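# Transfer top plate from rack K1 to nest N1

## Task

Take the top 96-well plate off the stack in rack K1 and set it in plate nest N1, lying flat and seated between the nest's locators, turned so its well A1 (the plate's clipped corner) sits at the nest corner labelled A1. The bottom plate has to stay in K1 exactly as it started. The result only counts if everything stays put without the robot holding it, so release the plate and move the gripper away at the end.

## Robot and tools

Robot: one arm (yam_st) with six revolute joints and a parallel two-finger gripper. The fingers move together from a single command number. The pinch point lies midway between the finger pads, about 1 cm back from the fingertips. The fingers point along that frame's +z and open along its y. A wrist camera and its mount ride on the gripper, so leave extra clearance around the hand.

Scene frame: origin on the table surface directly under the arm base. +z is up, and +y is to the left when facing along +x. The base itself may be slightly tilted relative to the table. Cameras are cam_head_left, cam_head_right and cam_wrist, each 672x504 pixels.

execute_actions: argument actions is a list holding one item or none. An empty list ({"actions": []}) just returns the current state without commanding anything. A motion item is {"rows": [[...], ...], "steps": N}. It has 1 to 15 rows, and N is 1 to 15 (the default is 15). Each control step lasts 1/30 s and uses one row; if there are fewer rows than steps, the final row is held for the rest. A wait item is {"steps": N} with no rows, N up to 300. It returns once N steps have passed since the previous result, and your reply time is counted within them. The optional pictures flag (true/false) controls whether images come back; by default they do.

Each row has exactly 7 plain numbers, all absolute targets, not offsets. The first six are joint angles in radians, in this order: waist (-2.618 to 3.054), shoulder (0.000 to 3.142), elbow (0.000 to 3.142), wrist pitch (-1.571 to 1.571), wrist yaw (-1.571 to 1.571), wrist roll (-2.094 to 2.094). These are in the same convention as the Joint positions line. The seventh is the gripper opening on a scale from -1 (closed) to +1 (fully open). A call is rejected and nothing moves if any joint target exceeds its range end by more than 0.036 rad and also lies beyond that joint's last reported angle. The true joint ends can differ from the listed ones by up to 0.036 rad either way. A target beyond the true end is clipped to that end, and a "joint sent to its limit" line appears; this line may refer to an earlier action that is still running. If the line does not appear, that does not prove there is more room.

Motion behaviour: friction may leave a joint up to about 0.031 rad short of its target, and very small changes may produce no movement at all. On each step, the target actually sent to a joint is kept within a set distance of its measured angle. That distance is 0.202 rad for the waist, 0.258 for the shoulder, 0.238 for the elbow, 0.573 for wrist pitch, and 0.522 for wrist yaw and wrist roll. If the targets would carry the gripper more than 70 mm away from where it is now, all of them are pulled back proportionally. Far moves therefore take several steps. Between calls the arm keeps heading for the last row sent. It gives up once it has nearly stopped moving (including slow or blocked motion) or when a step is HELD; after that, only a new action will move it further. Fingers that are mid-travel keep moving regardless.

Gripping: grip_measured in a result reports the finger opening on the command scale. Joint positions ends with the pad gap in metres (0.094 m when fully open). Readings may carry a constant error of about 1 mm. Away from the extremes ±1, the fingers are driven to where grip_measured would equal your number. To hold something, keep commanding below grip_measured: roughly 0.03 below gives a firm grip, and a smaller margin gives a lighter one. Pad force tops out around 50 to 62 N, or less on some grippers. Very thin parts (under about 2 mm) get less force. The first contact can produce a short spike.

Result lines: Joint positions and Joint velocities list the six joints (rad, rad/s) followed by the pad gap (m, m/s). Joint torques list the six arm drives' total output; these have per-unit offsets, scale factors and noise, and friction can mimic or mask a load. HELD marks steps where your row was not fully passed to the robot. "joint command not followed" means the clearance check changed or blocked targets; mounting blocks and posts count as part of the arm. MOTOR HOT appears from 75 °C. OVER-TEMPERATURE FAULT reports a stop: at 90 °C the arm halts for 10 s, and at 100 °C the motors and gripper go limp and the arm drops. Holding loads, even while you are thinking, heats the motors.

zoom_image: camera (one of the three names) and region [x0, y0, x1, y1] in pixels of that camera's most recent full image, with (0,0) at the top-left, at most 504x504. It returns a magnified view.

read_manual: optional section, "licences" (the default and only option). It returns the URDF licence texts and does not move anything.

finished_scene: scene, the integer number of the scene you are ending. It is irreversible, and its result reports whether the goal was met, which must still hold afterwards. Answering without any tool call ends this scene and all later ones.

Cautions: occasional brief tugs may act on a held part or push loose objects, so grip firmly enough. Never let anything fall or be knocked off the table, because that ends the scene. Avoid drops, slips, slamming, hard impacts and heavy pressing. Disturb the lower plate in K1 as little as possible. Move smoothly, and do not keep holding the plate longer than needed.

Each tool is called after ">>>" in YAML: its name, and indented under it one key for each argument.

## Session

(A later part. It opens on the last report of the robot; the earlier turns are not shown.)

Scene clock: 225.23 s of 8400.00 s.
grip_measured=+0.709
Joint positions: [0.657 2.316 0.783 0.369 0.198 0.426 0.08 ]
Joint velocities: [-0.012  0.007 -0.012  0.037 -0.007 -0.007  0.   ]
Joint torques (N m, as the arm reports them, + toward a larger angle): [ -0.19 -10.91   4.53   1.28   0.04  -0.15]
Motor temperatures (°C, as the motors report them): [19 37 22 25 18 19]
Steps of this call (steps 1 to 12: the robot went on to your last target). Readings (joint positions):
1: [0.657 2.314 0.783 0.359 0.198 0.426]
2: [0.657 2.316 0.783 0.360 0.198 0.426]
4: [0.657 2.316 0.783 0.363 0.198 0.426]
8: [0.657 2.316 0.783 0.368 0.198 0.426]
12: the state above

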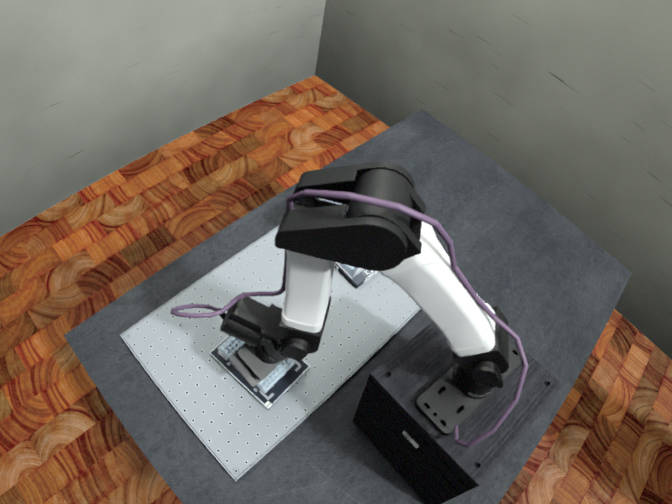

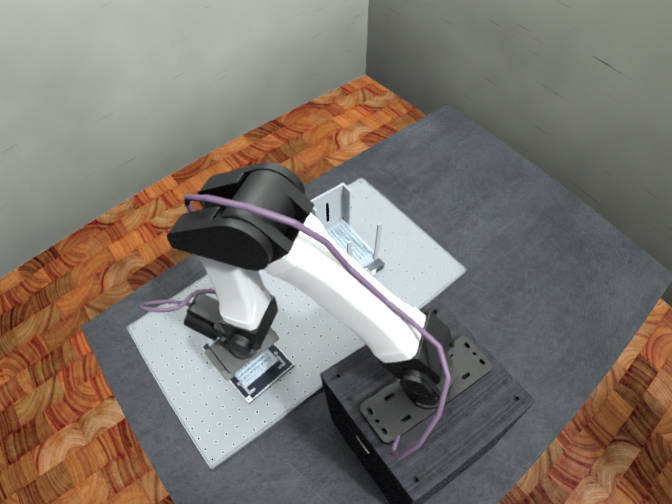

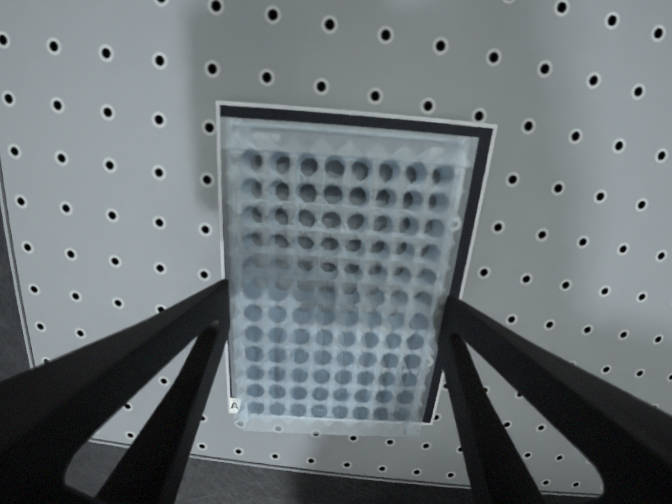

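>>> execute_actions:
  actions:
    - {"rows":[[0.641,2.321,0.78,0.387,0.195,0.435,0.68],[0.641,2.321,0.765,0.39,0.195,0.44,0.68],[0.641,2.323,0.76,0.394,0.195,0.445,0.68],[0.641,2.325,0.757,0.398,0.195,0.445,0.68],[0.641,2.327,0.754,0.402,0.195,0.445,0.68],[0.641,2.329,0.751,0.406,0.195,0.445,0.68],[0.641,2.332,0.749,0.409,0.195,0.445,0.68]],"steps":15}

>>> zoom_image:
  camera: "cam_wrist"
  region: [150, 70, 550, 490]

>>> zoom_image:
  camera: "cam_head_left"
  region: [200, 305, 320, 415]

Scene clock: 234.87 s of 8400.00 s.
grip_measured=+0.709
Joint positions: [0.657 2.316 0.783 0.39  0.198 0.435 0.08 ]
Joint velocities: [-0.017  0.017  0.002  0.022  0.007 -0.051 -0.001]
Joint torques (N m, as the arm reports them, + toward a larger angle): [-0.2  -9.86 -0.36  1.38  0.04  0.02]
Motor temperatures (°C, as the motors report them): [19 37 22 26 18 19]
Steps of this call (steps 1 to 30: the robot went on to your last target; steps 31 to 90: nothing new was sent; then 6.13 s passed at rest; steps 91 to 105: all 15 steps of this action). Readings (joint positions):
91: [0.657 2.316 0.783 0.370 0.198 0.426]
92: [0.657 2.316 0.783 0.370 0.198 0.426]
94: [0.657 2.316 0.783 0.373 0.198 0.429]
98: [0.657 2.316 0.783 0.382 0.198 0.433]
105: the state above

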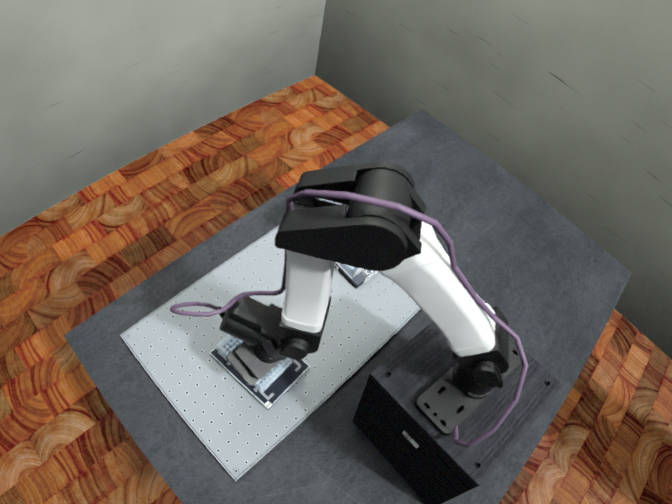

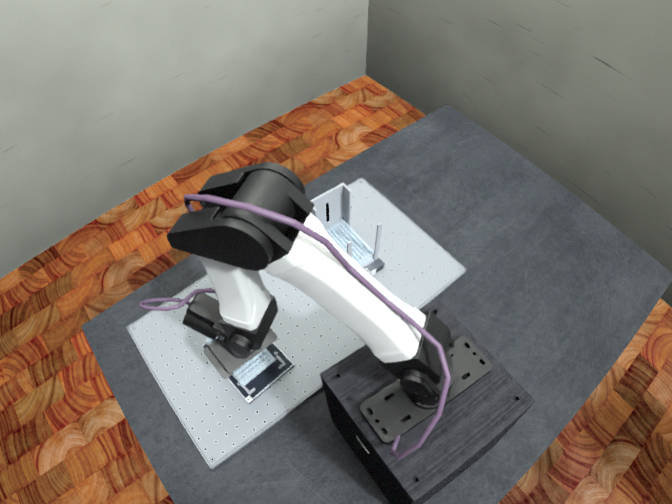

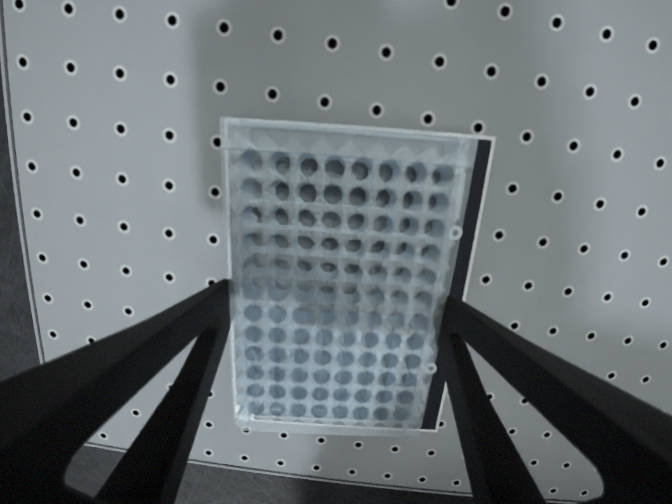

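Region (150, 70, 550, 490) of cam_wrist's 672x504 image, scaled by 1.200, with more detail than that image has; it fills the left 480 columns of this view, and the rest is white.

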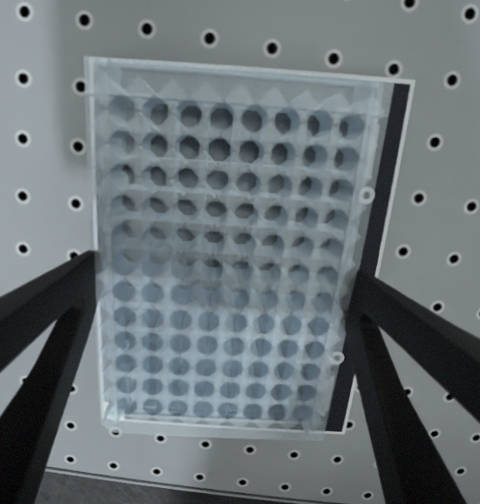

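Region (200, 305, 320, 415) of cam_head_left's 672x504 image, scaled by 4.200, with more detail than that image has; it fills the top 462 rows of this view, and the rest is white.

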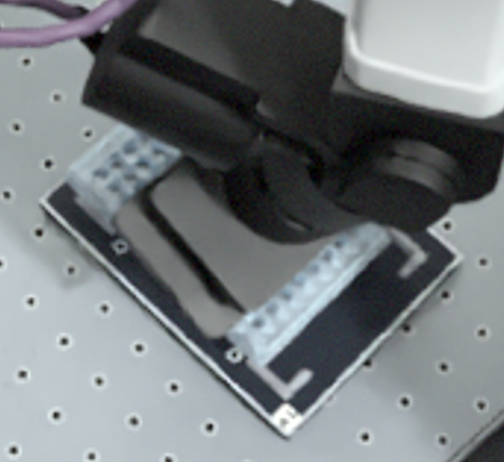

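Stiction; kick briefly.

>>> execute_actions:
  actions:
    - {"rows":[[0.641,2.342,0.738,0.409,0.195,0.445,0.68],[0.641,2.342,0.738,0.409,0.195,0.445,0.68],[0.641,2.335,0.749,0.409,0.195,0.445,0.68]],"steps":12}

>>> zoom_image:
  camera: "cam_wrist"
  region: [150, 70, 550, 490]

Scene clock: 237.93 s of 8400.00 s.
grip_measured=+0.709
Joint positions: [0.657 2.33  0.768 0.398 0.198 0.436 0.08 ]
Joint velocities: [-0.017 -0.002  0.007 -0.037  0.066 -0.022 -0.   ]
Joint torques (N m, as the arm reports them, + toward a larger angle): [ -0.23 -10.83   0.64   1.23   0.03   0.01]
Motor temperatures (°C, as the motors report them): [19 37 22 26 18 19]
Steps of this call (steps 1 to 15: the robot went on to your last target; steps 16 to 80: nothing new was sent; steps 81 to 92: all 12 steps of this action). Readings (joint positions):
81: [0.657 2.317 0.780 0.395 0.198 0.436]
82: [0.657 2.320 0.776 0.399 0.198 0.436]
84: [0.657 2.326 0.770 0.399 0.198 0.436]
88: [0.657 2.330 0.768 0.398 0.198 0.436]
92: the state above

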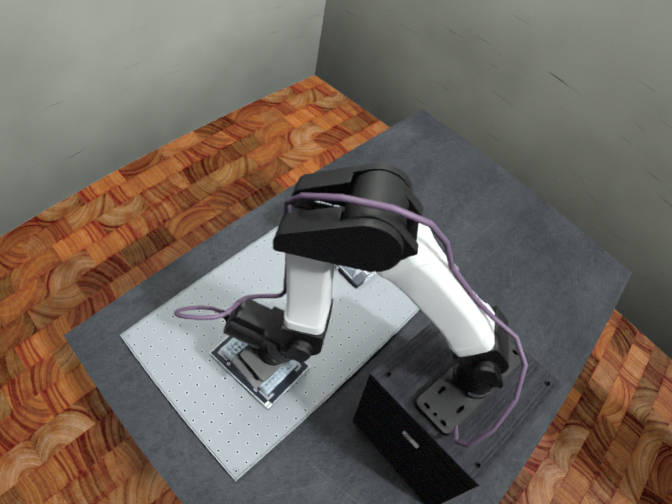

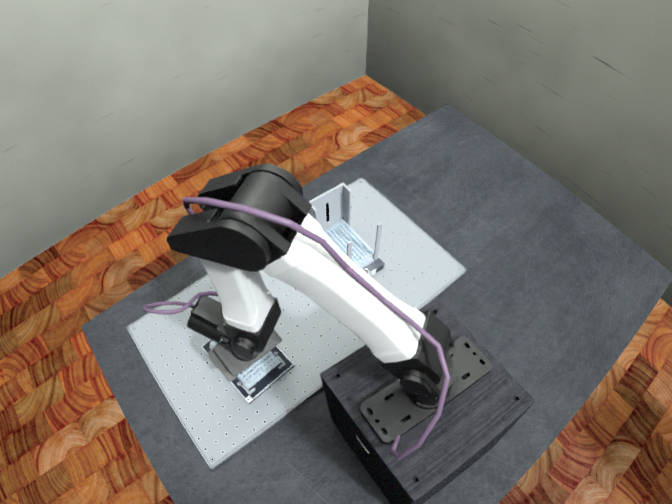

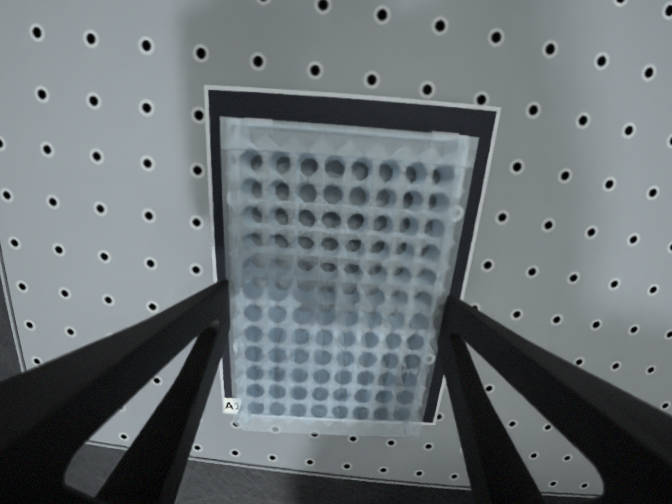

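Region (150, 70, 550, 490) of cam_wrist's 672x504 image, scaled by 1.200, with more detail than that image has; it fills the left 480 columns of this view, and the rest is white.

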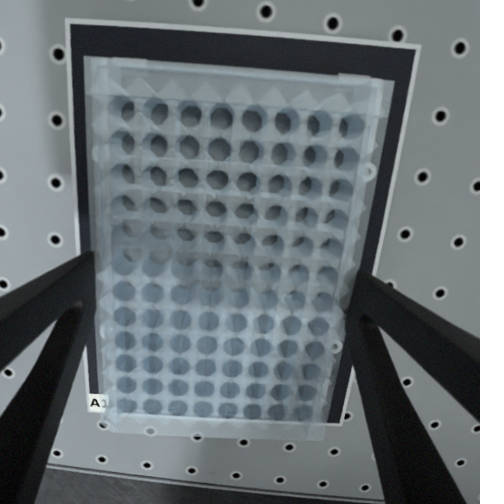

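>>> execute_actions:
  actions:
    - {"rows":[[0.641,2.345,0.77,0.425,0.195,0.445,0.68],[0.641,2.35,0.77,0.432,0.195,0.445,0.68],[0.641,2.355,0.77,0.439,0.195,0.445,0.68]],"steps":15}

>>> zoom_image:
  camera: "cam_wrist"
  region: [150, 70, 550, 490]

>>> zoom_image:
  camera: "cam_head_left"
  region: [200, 305, 320, 415]

Scene clock: 243.33 s of 8400.00 s.
grip_measured=+0.709
Joint positions: [0.657 2.348 0.768 0.421 0.198 0.436 0.08 ]
Joint velocities: [-0.007 -0.002 -0.002  0.051  0.007 -0.007  0.   ]
Joint torques (N m, as the arm reports them, + toward a larger angle): [ -0.24 -10.66   2.25   1.32   0.05   0.02]
Motor temperatures (°C, as the motors report them): [19 37 22 26 18 19]
Steps of this call (steps 1 to 15: the robot went on to your last target; steps 16 to 90: nothing new was sent; then 1.90 s passed at rest; steps 91 to 105: all 15 steps of this action). Readings (joint positions):
91: [0.657 2.330 0.768 0.399 0.198 0.436]
92: [0.657 2.332 0.768 0.402 0.198 0.436]
94: [0.657 2.338 0.768 0.412 0.198 0.436]
98: [0.657 2.348 0.768 0.416 0.198 0.436]
105: the state above

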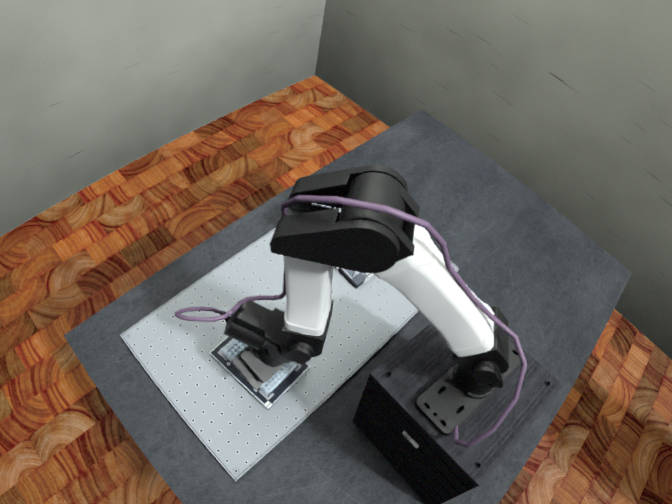

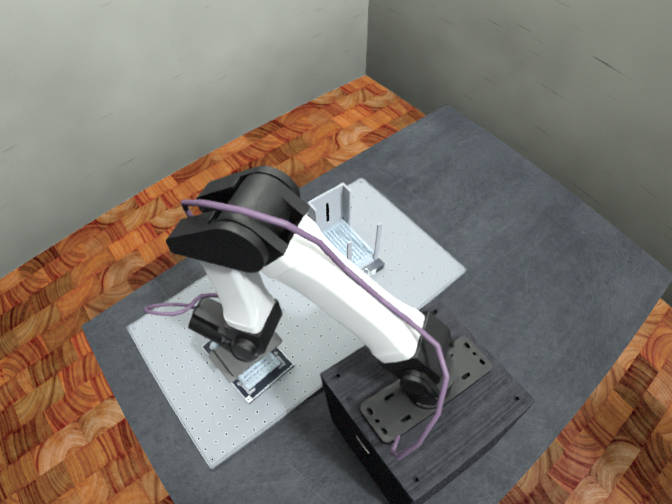

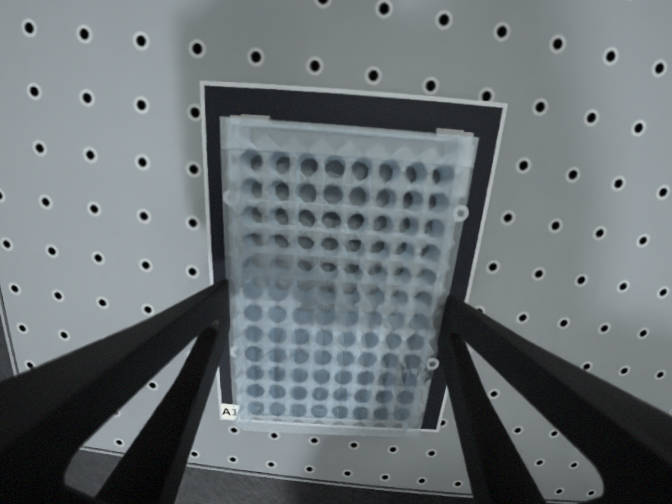

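Region (150, 70, 550, 490) of cam_wrist's 672x504 image, scaled by 1.200, with more detail than that image has; it fills the left 480 columns of this view, and the rest is white.

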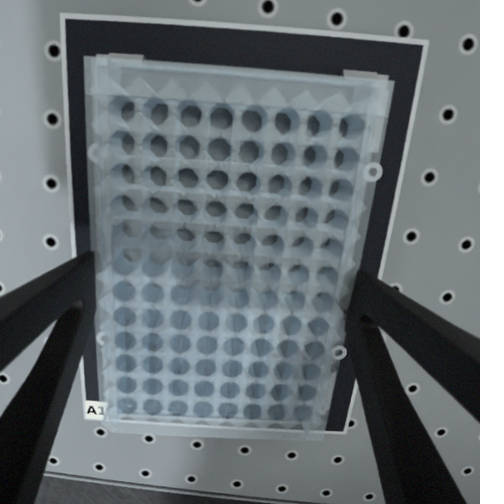

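Region (200, 305, 320, 415) of cam_head_left's 672x504 image, scaled by 4.200, with more detail than that image has; it fills the top 462 rows of this view, and the rest is white.

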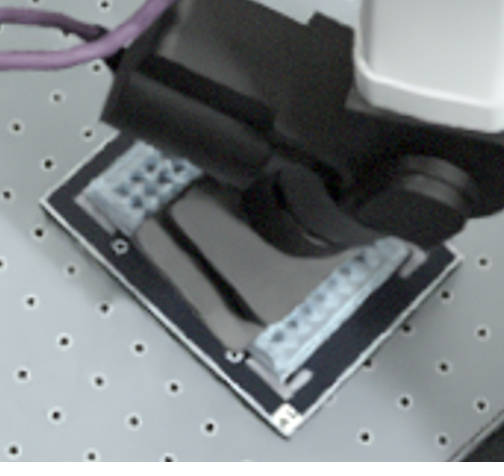

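>>> execute_actions:
  actions:
    - {"rows":[[0.641,2.355,0.77,0.439,0.211,0.445,0.68],[0.641,2.355,0.77,0.439,0.211,0.445,0.68],[0.641,2.355,0.77,0.439,0.211,0.445,0.68],[0.641,2.355,0.77,0.439,0.211,0.445,0.68],[0.641,2.365,0.77,0.445,0.211,0.445,0.68],[0.641,2.372,0.77,0.451,0.211,0.445,0.68],[0.641,2.37,0.77,0.451,0.211,0.445,0.68]],"steps":15}

>>> zoom_image:
  camera: "cam_wrist"
  region: [150, 70, 550, 490]

>>> zoom_image:
  camera: "cam_head_left"
  region: [200, 305, 320, 415]

Scene clock: 251.33 s of 8400.00 s.
grip_measured=+0.709
Joint positions: [0.657 2.362 0.768 0.432 0.204 0.436 0.08 ]
Joint velocities: [-0.002  0.002 -0.017 -0.037 -0.022 -0.037 -0.001]
Joint torques (N m, as the arm reports them, + toward a larger angle): [ -0.21 -10.59   2.16   1.32   0.17   0.01]
Motor temperatures (°C, as the motors report them): [19 36 22 26 18 19]
Steps of this call (steps 1 to 15: the robot went on to your last target; steps 16 to 90: nothing new was sent; then 4.50 s passed at rest; steps 91 to 105: all 15 steps of this action). Readings (joint positions):
91: [0.657 2.348 0.768 0.422 0.199 0.436]
92: [0.657 2.348 0.768 0.422 0.200 0.436]
94: [0.657 2.348 0.768 0.422 0.201 0.436]
98: [0.657 2.358 0.768 0.430 0.203 0.436]
105: the state above

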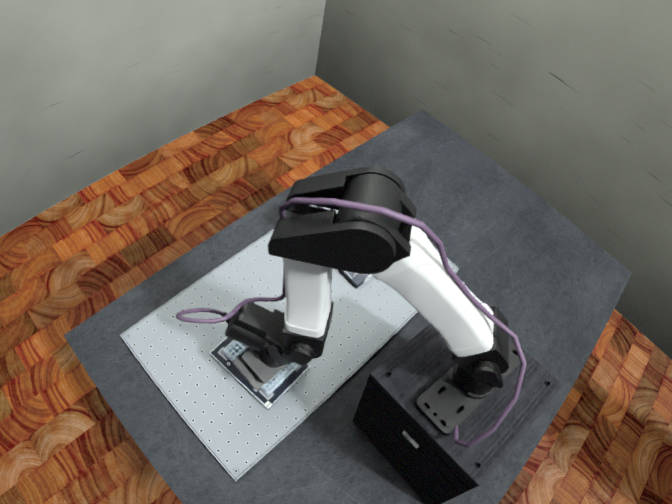

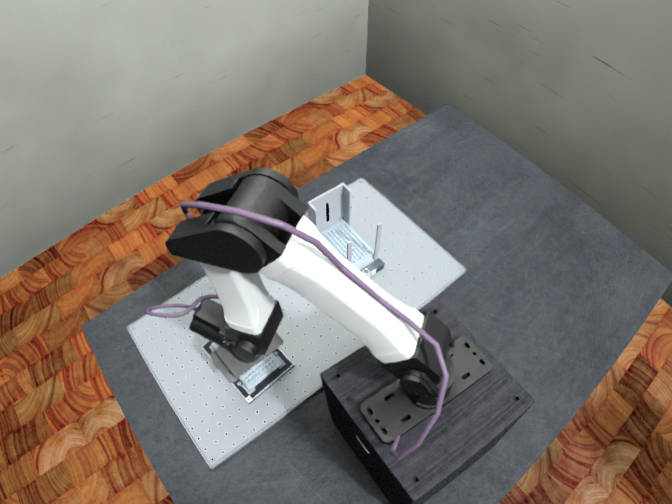

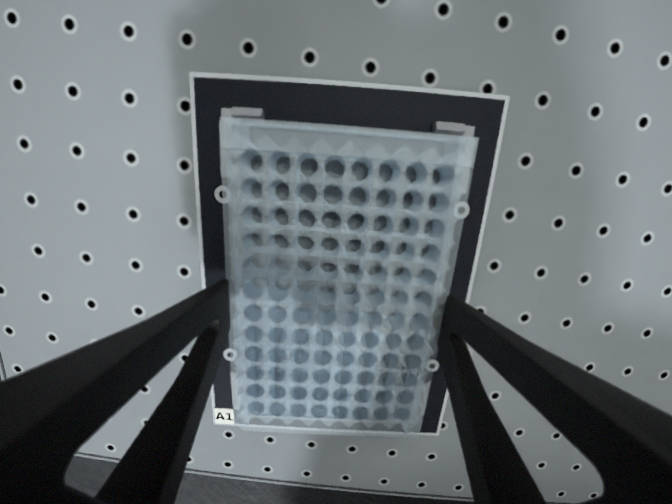

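Region (150, 70, 550, 490) of cam_wrist's 672x504 image, scaled by 1.200, with more detail than that image has; it fills the left 480 columns of this view, and the rest is white.

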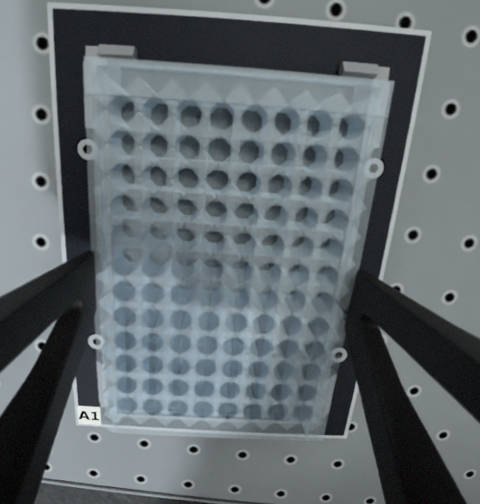

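Region (200, 305, 320, 415) of cam_head_left's 672x504 image, scaled by 4.200, with more detail than that image has; it fills the top 462 rows of this view, and the rest is white.

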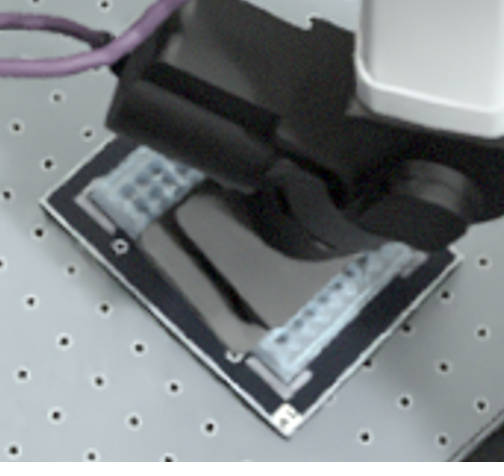

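Centred. A bit further straight down.

>>> execute_actions:
  actions:
    - {"rows":[[0.641,2.37,0.77,0.46,0.211,0.445,0.68],[0.641,2.378,0.77,0.466,0.211,0.445,0.68],[0.641,2.385,0.77,0.469,0.211,0.445,0.68],[0.641,2.383,0.77,0.469,0.211,0.445,0.68]],"steps":15}

>>> zoom_image:
  camera: "cam_head_left"
  region: [200, 305, 320, 415]

Scene clock: 255.20 s of 8400.00 s.
grip_measured=+0.709
Joint positions: [0.657 2.374 0.768 0.45  0.205 0.436 0.08 ]
Joint velocities: [-0.002 -0.017 -0.002 -0.007 -0.081  0.007 -0.001]
Joint torques (N m, as the arm reports them, + toward a larger angle): [ -0.24 -10.5    2.08   1.35   0.16   0.01]
Motor temperatures (°C, as the motors report them): [19 36 21 26 18 19]
Steps of this call (steps 1 to 15: the robot went on to your last target; steps 16 to 90: nothing new was sent; then 0.37 s passed at rest; steps 91 to 105: all 15 steps of this action). Readings (joint positions):
91: [0.657 2.362 0.768 0.435 0.204 0.436]
92: [0.657 2.362 0.768 0.437 0.204 0.436]
94: [0.657 2.367 0.768 0.445 0.204 0.436]
98: [0.657 2.374 0.768 0.450 0.204 0.436]
105: the state above

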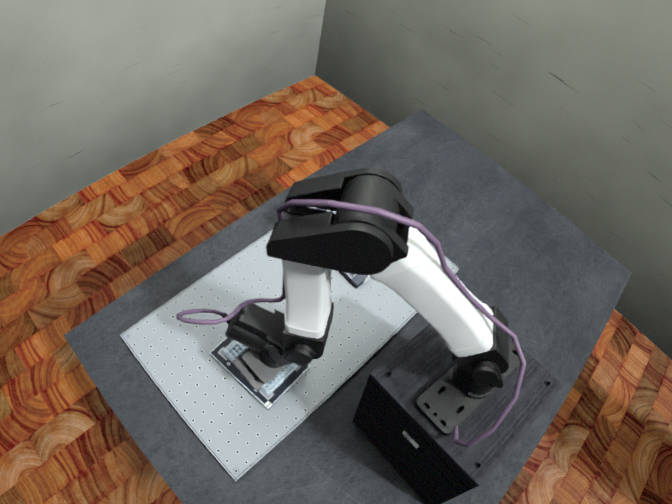

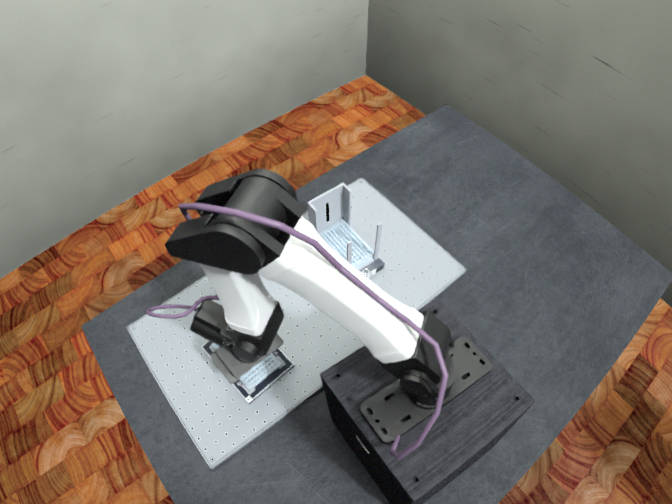

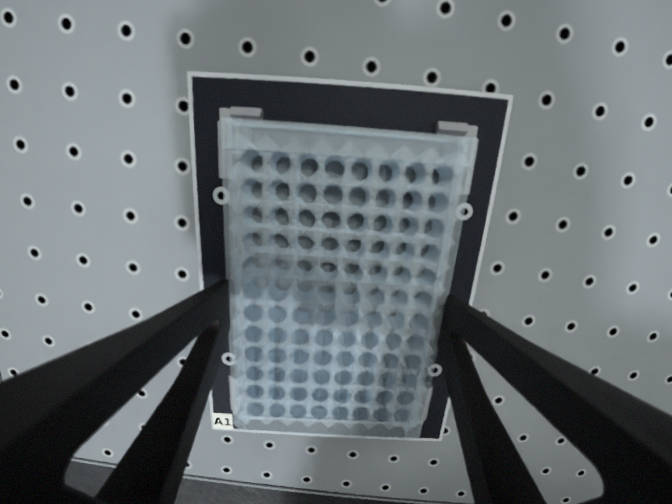

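Region (200, 305, 320, 415) of cam_head_left's 672x504 image, scaled by 4.200, with more detail than that image has; it fills the top 462 rows of this view, and the rest is white.

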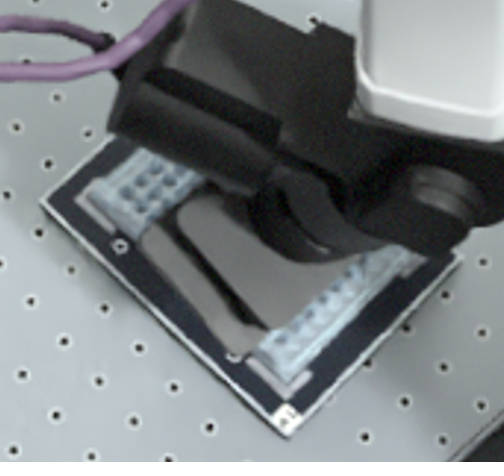

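Plate has shifted slightly in view, so it's touching. Release and rise.

>>> execute_actions:
  actions:
    - {"rows":[[0.65,2.375,0.77,0.455,0.207,0.44,0.71],[0.65,2.375,0.77,0.455,0.207,0.44,0.73],[0.65,2.375,0.77,0.455,0.207,0.44,0.76],[0.65,2.375,0.77,0.455,0.207,0.44,0.82],[0.65,2.375,0.77,0.455,0.207,0.44,0.9],[0.65,2.375,0.77,0.455,0.207,0.44,1],[0.65,2.36,0.77,0.45,0.207,0.44,1],[0.65,2.345,0.77,0.435,0.207,0.44,1],[0.65,2.33,0.77,0.42,0.207,0.44,1],[0.65,2.31,0.77,0.4,0.207,0.44,1],[0.65,2.285,0.77,0.375,0.207,0.44,1],[0.65,2.26,0.77,0.35,0.207,0.44,1],[0.65,2.23,0.77,0.32,0.207,0.44,1],[0.65,2.2,0.77,0.29,0.207,0.44,1],[0.65,2.165,0.77,0.26,0.207,0.44,1]],"steps":15}
  pictures: false

>>> execute_actions:
  actions:
    - {"rows":[[0.64,2.13,0.78,0.23,0.2,0.42,1],[0.62,2.09,0.79,0.2,0.19,0.4,1],[0.6,2.05,0.8,0.17,0.18,0.38,1],[0.57,2.01,0.82,0.14,0.17,0.36,1],[0.54,1.97,0.84,0.11,0.16,0.34,1],[0.51,1.93,0.86,0.08,0.15,0.32,1],[0.48,1.89,0.88,0.05,0.14,0.3,1],[0.45,1.85,0.9,0.02,0.13,0.28,1],[0.42,1.81,0.92,-0.01,0.12,0.26,1],[0.39,1.78,0.94,-0.04,0.11,0.24,1],[0.36,1.75,0.96,-0.07,0.1,0.22,1],[0.34,1.73,0.98,-0.1,0.1,0.2,1],[0.32,1.715,0.99,-0.13,0.1,0.2,1],[0.31,1.705,1.0,-0.16,0.1,0.2,1],[0.3,1.7,1.0,-0.18,0.1,0.2,1]],"steps":15}
  pictures: false

>>> execute_actions:
  actions:
    - {"steps":10}

>>> zoom_image:
  camera: "cam_head_left"
  region: [200, 305, 320, 415]

>>> zoom_image:
  camera: "cam_head_right"
  region: [190, 300, 310, 410]

Scene clock: 269.43 s of 8400.00 s.
grip_measured=+1.000
Joint positions: [0.657 2.247 0.768 0.342 0.205 0.436 0.094]
Joint velocities: [-0.007 -0.926  0.002 -0.681 -0.066 -0.051  0.   ]
Joint torques (N m, as the arm reports them, + toward a larger angle): [  0.38 -13.8    2.87   1.25   0.09  -0.04]
Motor temperatures (°C, as the motors report them): [19 36 21 26 18 19]
Steps of this call (steps 1 to 15: the robot went on to your last target; steps 16 to 90: nothing new was sent; then 10.73 s passed at rest; steps 91 to 105: all 15 steps of this action). Readings (joint positions):
91: [0.657 2.374 0.768 0.450 0.205 0.436]
92: [0.657 2.374 0.768 0.450 0.205 0.436]
94: [0.657 2.374 0.768 0.450 0.205 0.436]
98: [0.657 2.374 0.768 0.449 0.205 0.436]
105: the state above

Scene clock: 269.93 s of 8400.00 s.
grip_measured=+1.000
Joint positions: [ 0.321  1.717  0.981 -0.039  0.123  0.249  0.094]
Joint velocities: [-0.457 -0.501  0.325 -0.52  -0.095 -0.33   0.   ]
Joint torques (N m, as the arm reports them, + toward a larger angle): [ 1.11 -9.82  6.59  1.09 -0.16 -0.14]
Motor temperatures (°C, as the motors report them): [19 37 21 26 18 19]
Steps of this call (steps 1 to 15: all 15 steps of this action). Readings (joint positions):
1: [0.656 2.213 0.768 0.320 0.204 0.435]
2: [0.653 2.177 0.768 0.297 0.201 0.430]
4: [0.631 2.099 0.772 0.244 0.190 0.413]
8: [0.518 1.945 0.836 0.127 0.160 0.356]
15: the state above

Scene clock: 270.27 s of 8400.00 s.
grip_measured=+1.000
Joint positions: [ 0.3    1.696  0.993 -0.165  0.108  0.214  0.094]
Joint velocities: [ 0.002 -0.007  0.007 -0.125  0.007 -0.007  0.   ]
Joint torques (N m, as the arm reports them, + toward a larger angle): [  0.58 -10.3    7.37   1.69  -0.02  -0.13]
Motor temperatures (°C, as the motors report them): [19 37 21 26 18 19]
Steps of this call (steps 1 to 10: the robot went on to your last target). Readings (joint positions):
1: [0.308 1.704 0.989 -0.056 0.122 0.242]
2: [0.302 1.697 0.993 -0.071 0.121 0.236]
4: [0.300 1.696 0.993 -0.104 0.117 0.226]
8: [0.300 1.696 0.993 -0.154 0.109 0.217]
10: the state above

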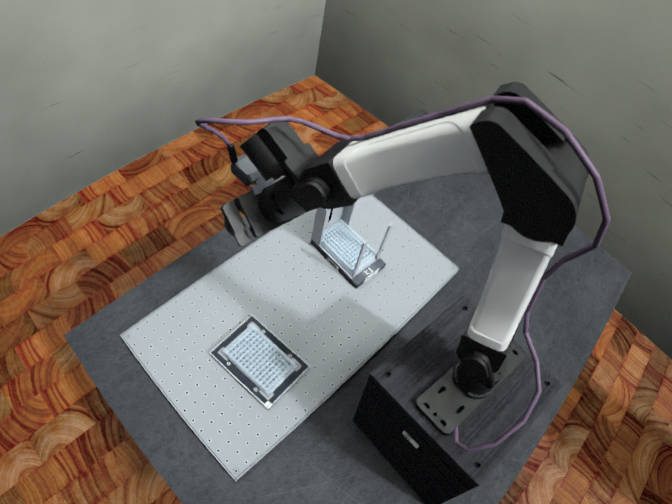

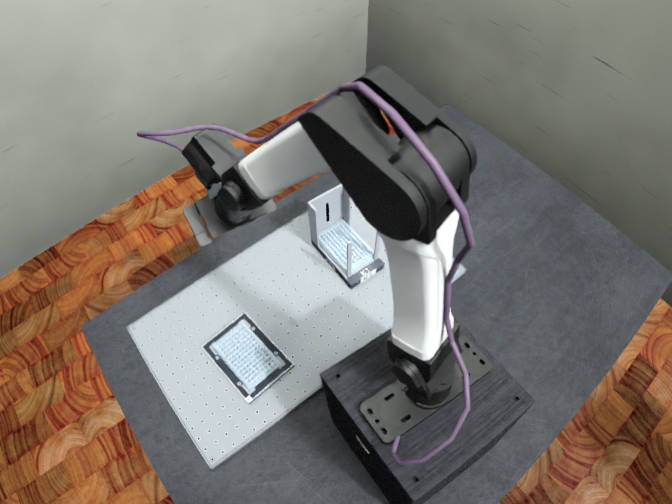

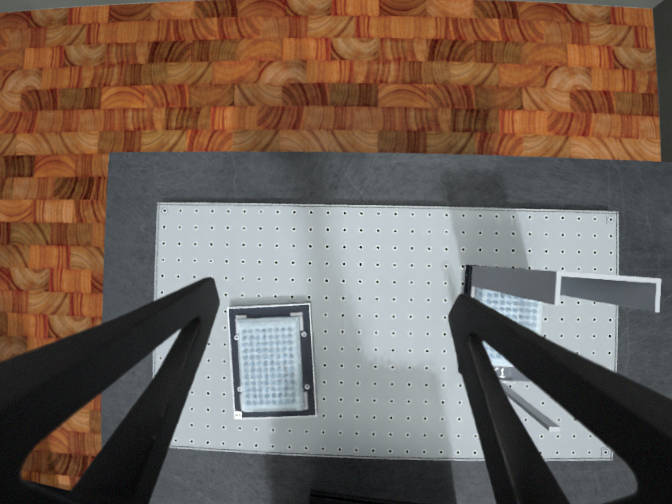

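Region (200, 305, 320, 415) of cam_head_left's 672x504 image, scaled by 4.200, with more detail than that image has; it fills the top 462 rows of this view, and the rest is white.

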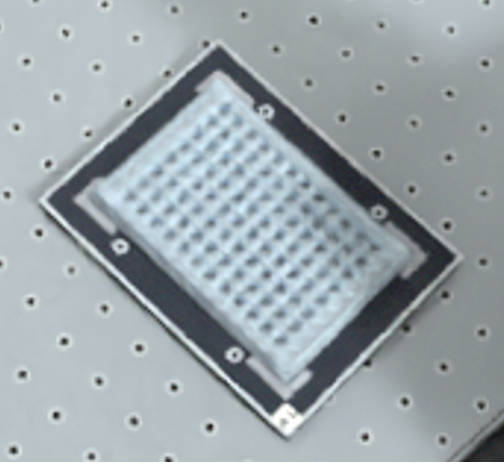

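Region (190, 300, 310, 410) of cam_head_right's 672x504 image, scaled by 4.200, with more detail than that image has; it fills the top 462 rows of this view, and the rest is white.

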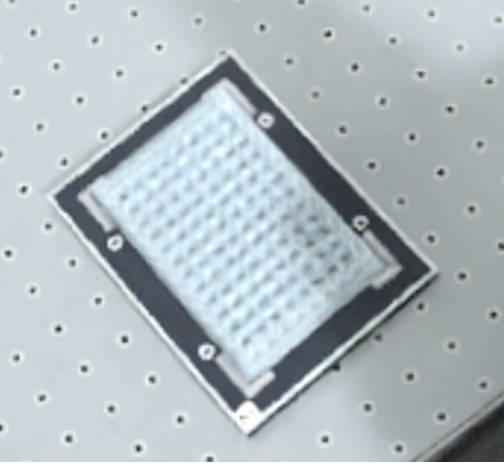

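>>> zoom_image:
  camera: "cam_head_left"
  region: [250, 350, 312, 410]

>>> zoom_image:
  camera: "cam_wrist"
  region: [215, 295, 335, 425]

Region (250, 350, 312, 410) of cam_head_left's 672x504 image, scaled by 8.129, with more detail than that image has; it fills the top 488 rows of this view, and the rest is white.

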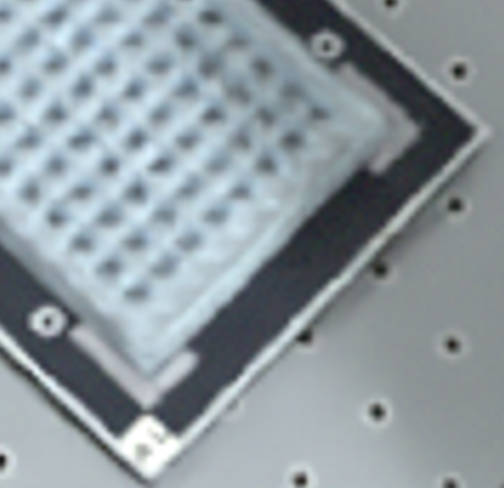

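Region (215, 295, 335, 425) of cam_wrist's 672x504 image, scaled by 3.877, with more detail than that image has; it fills the left 465 columns of this view, and the rest is white.

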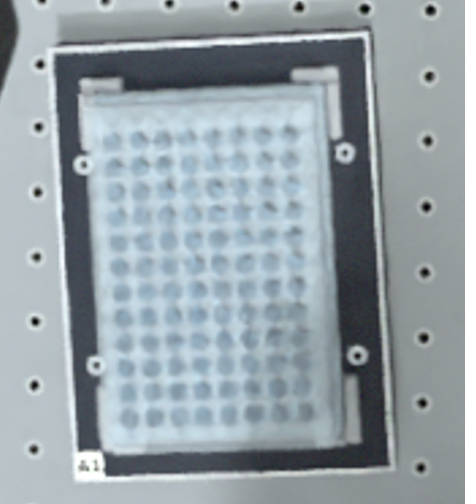

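>>> finished_scene:
  scene: 1

The scene is finished: the task was done.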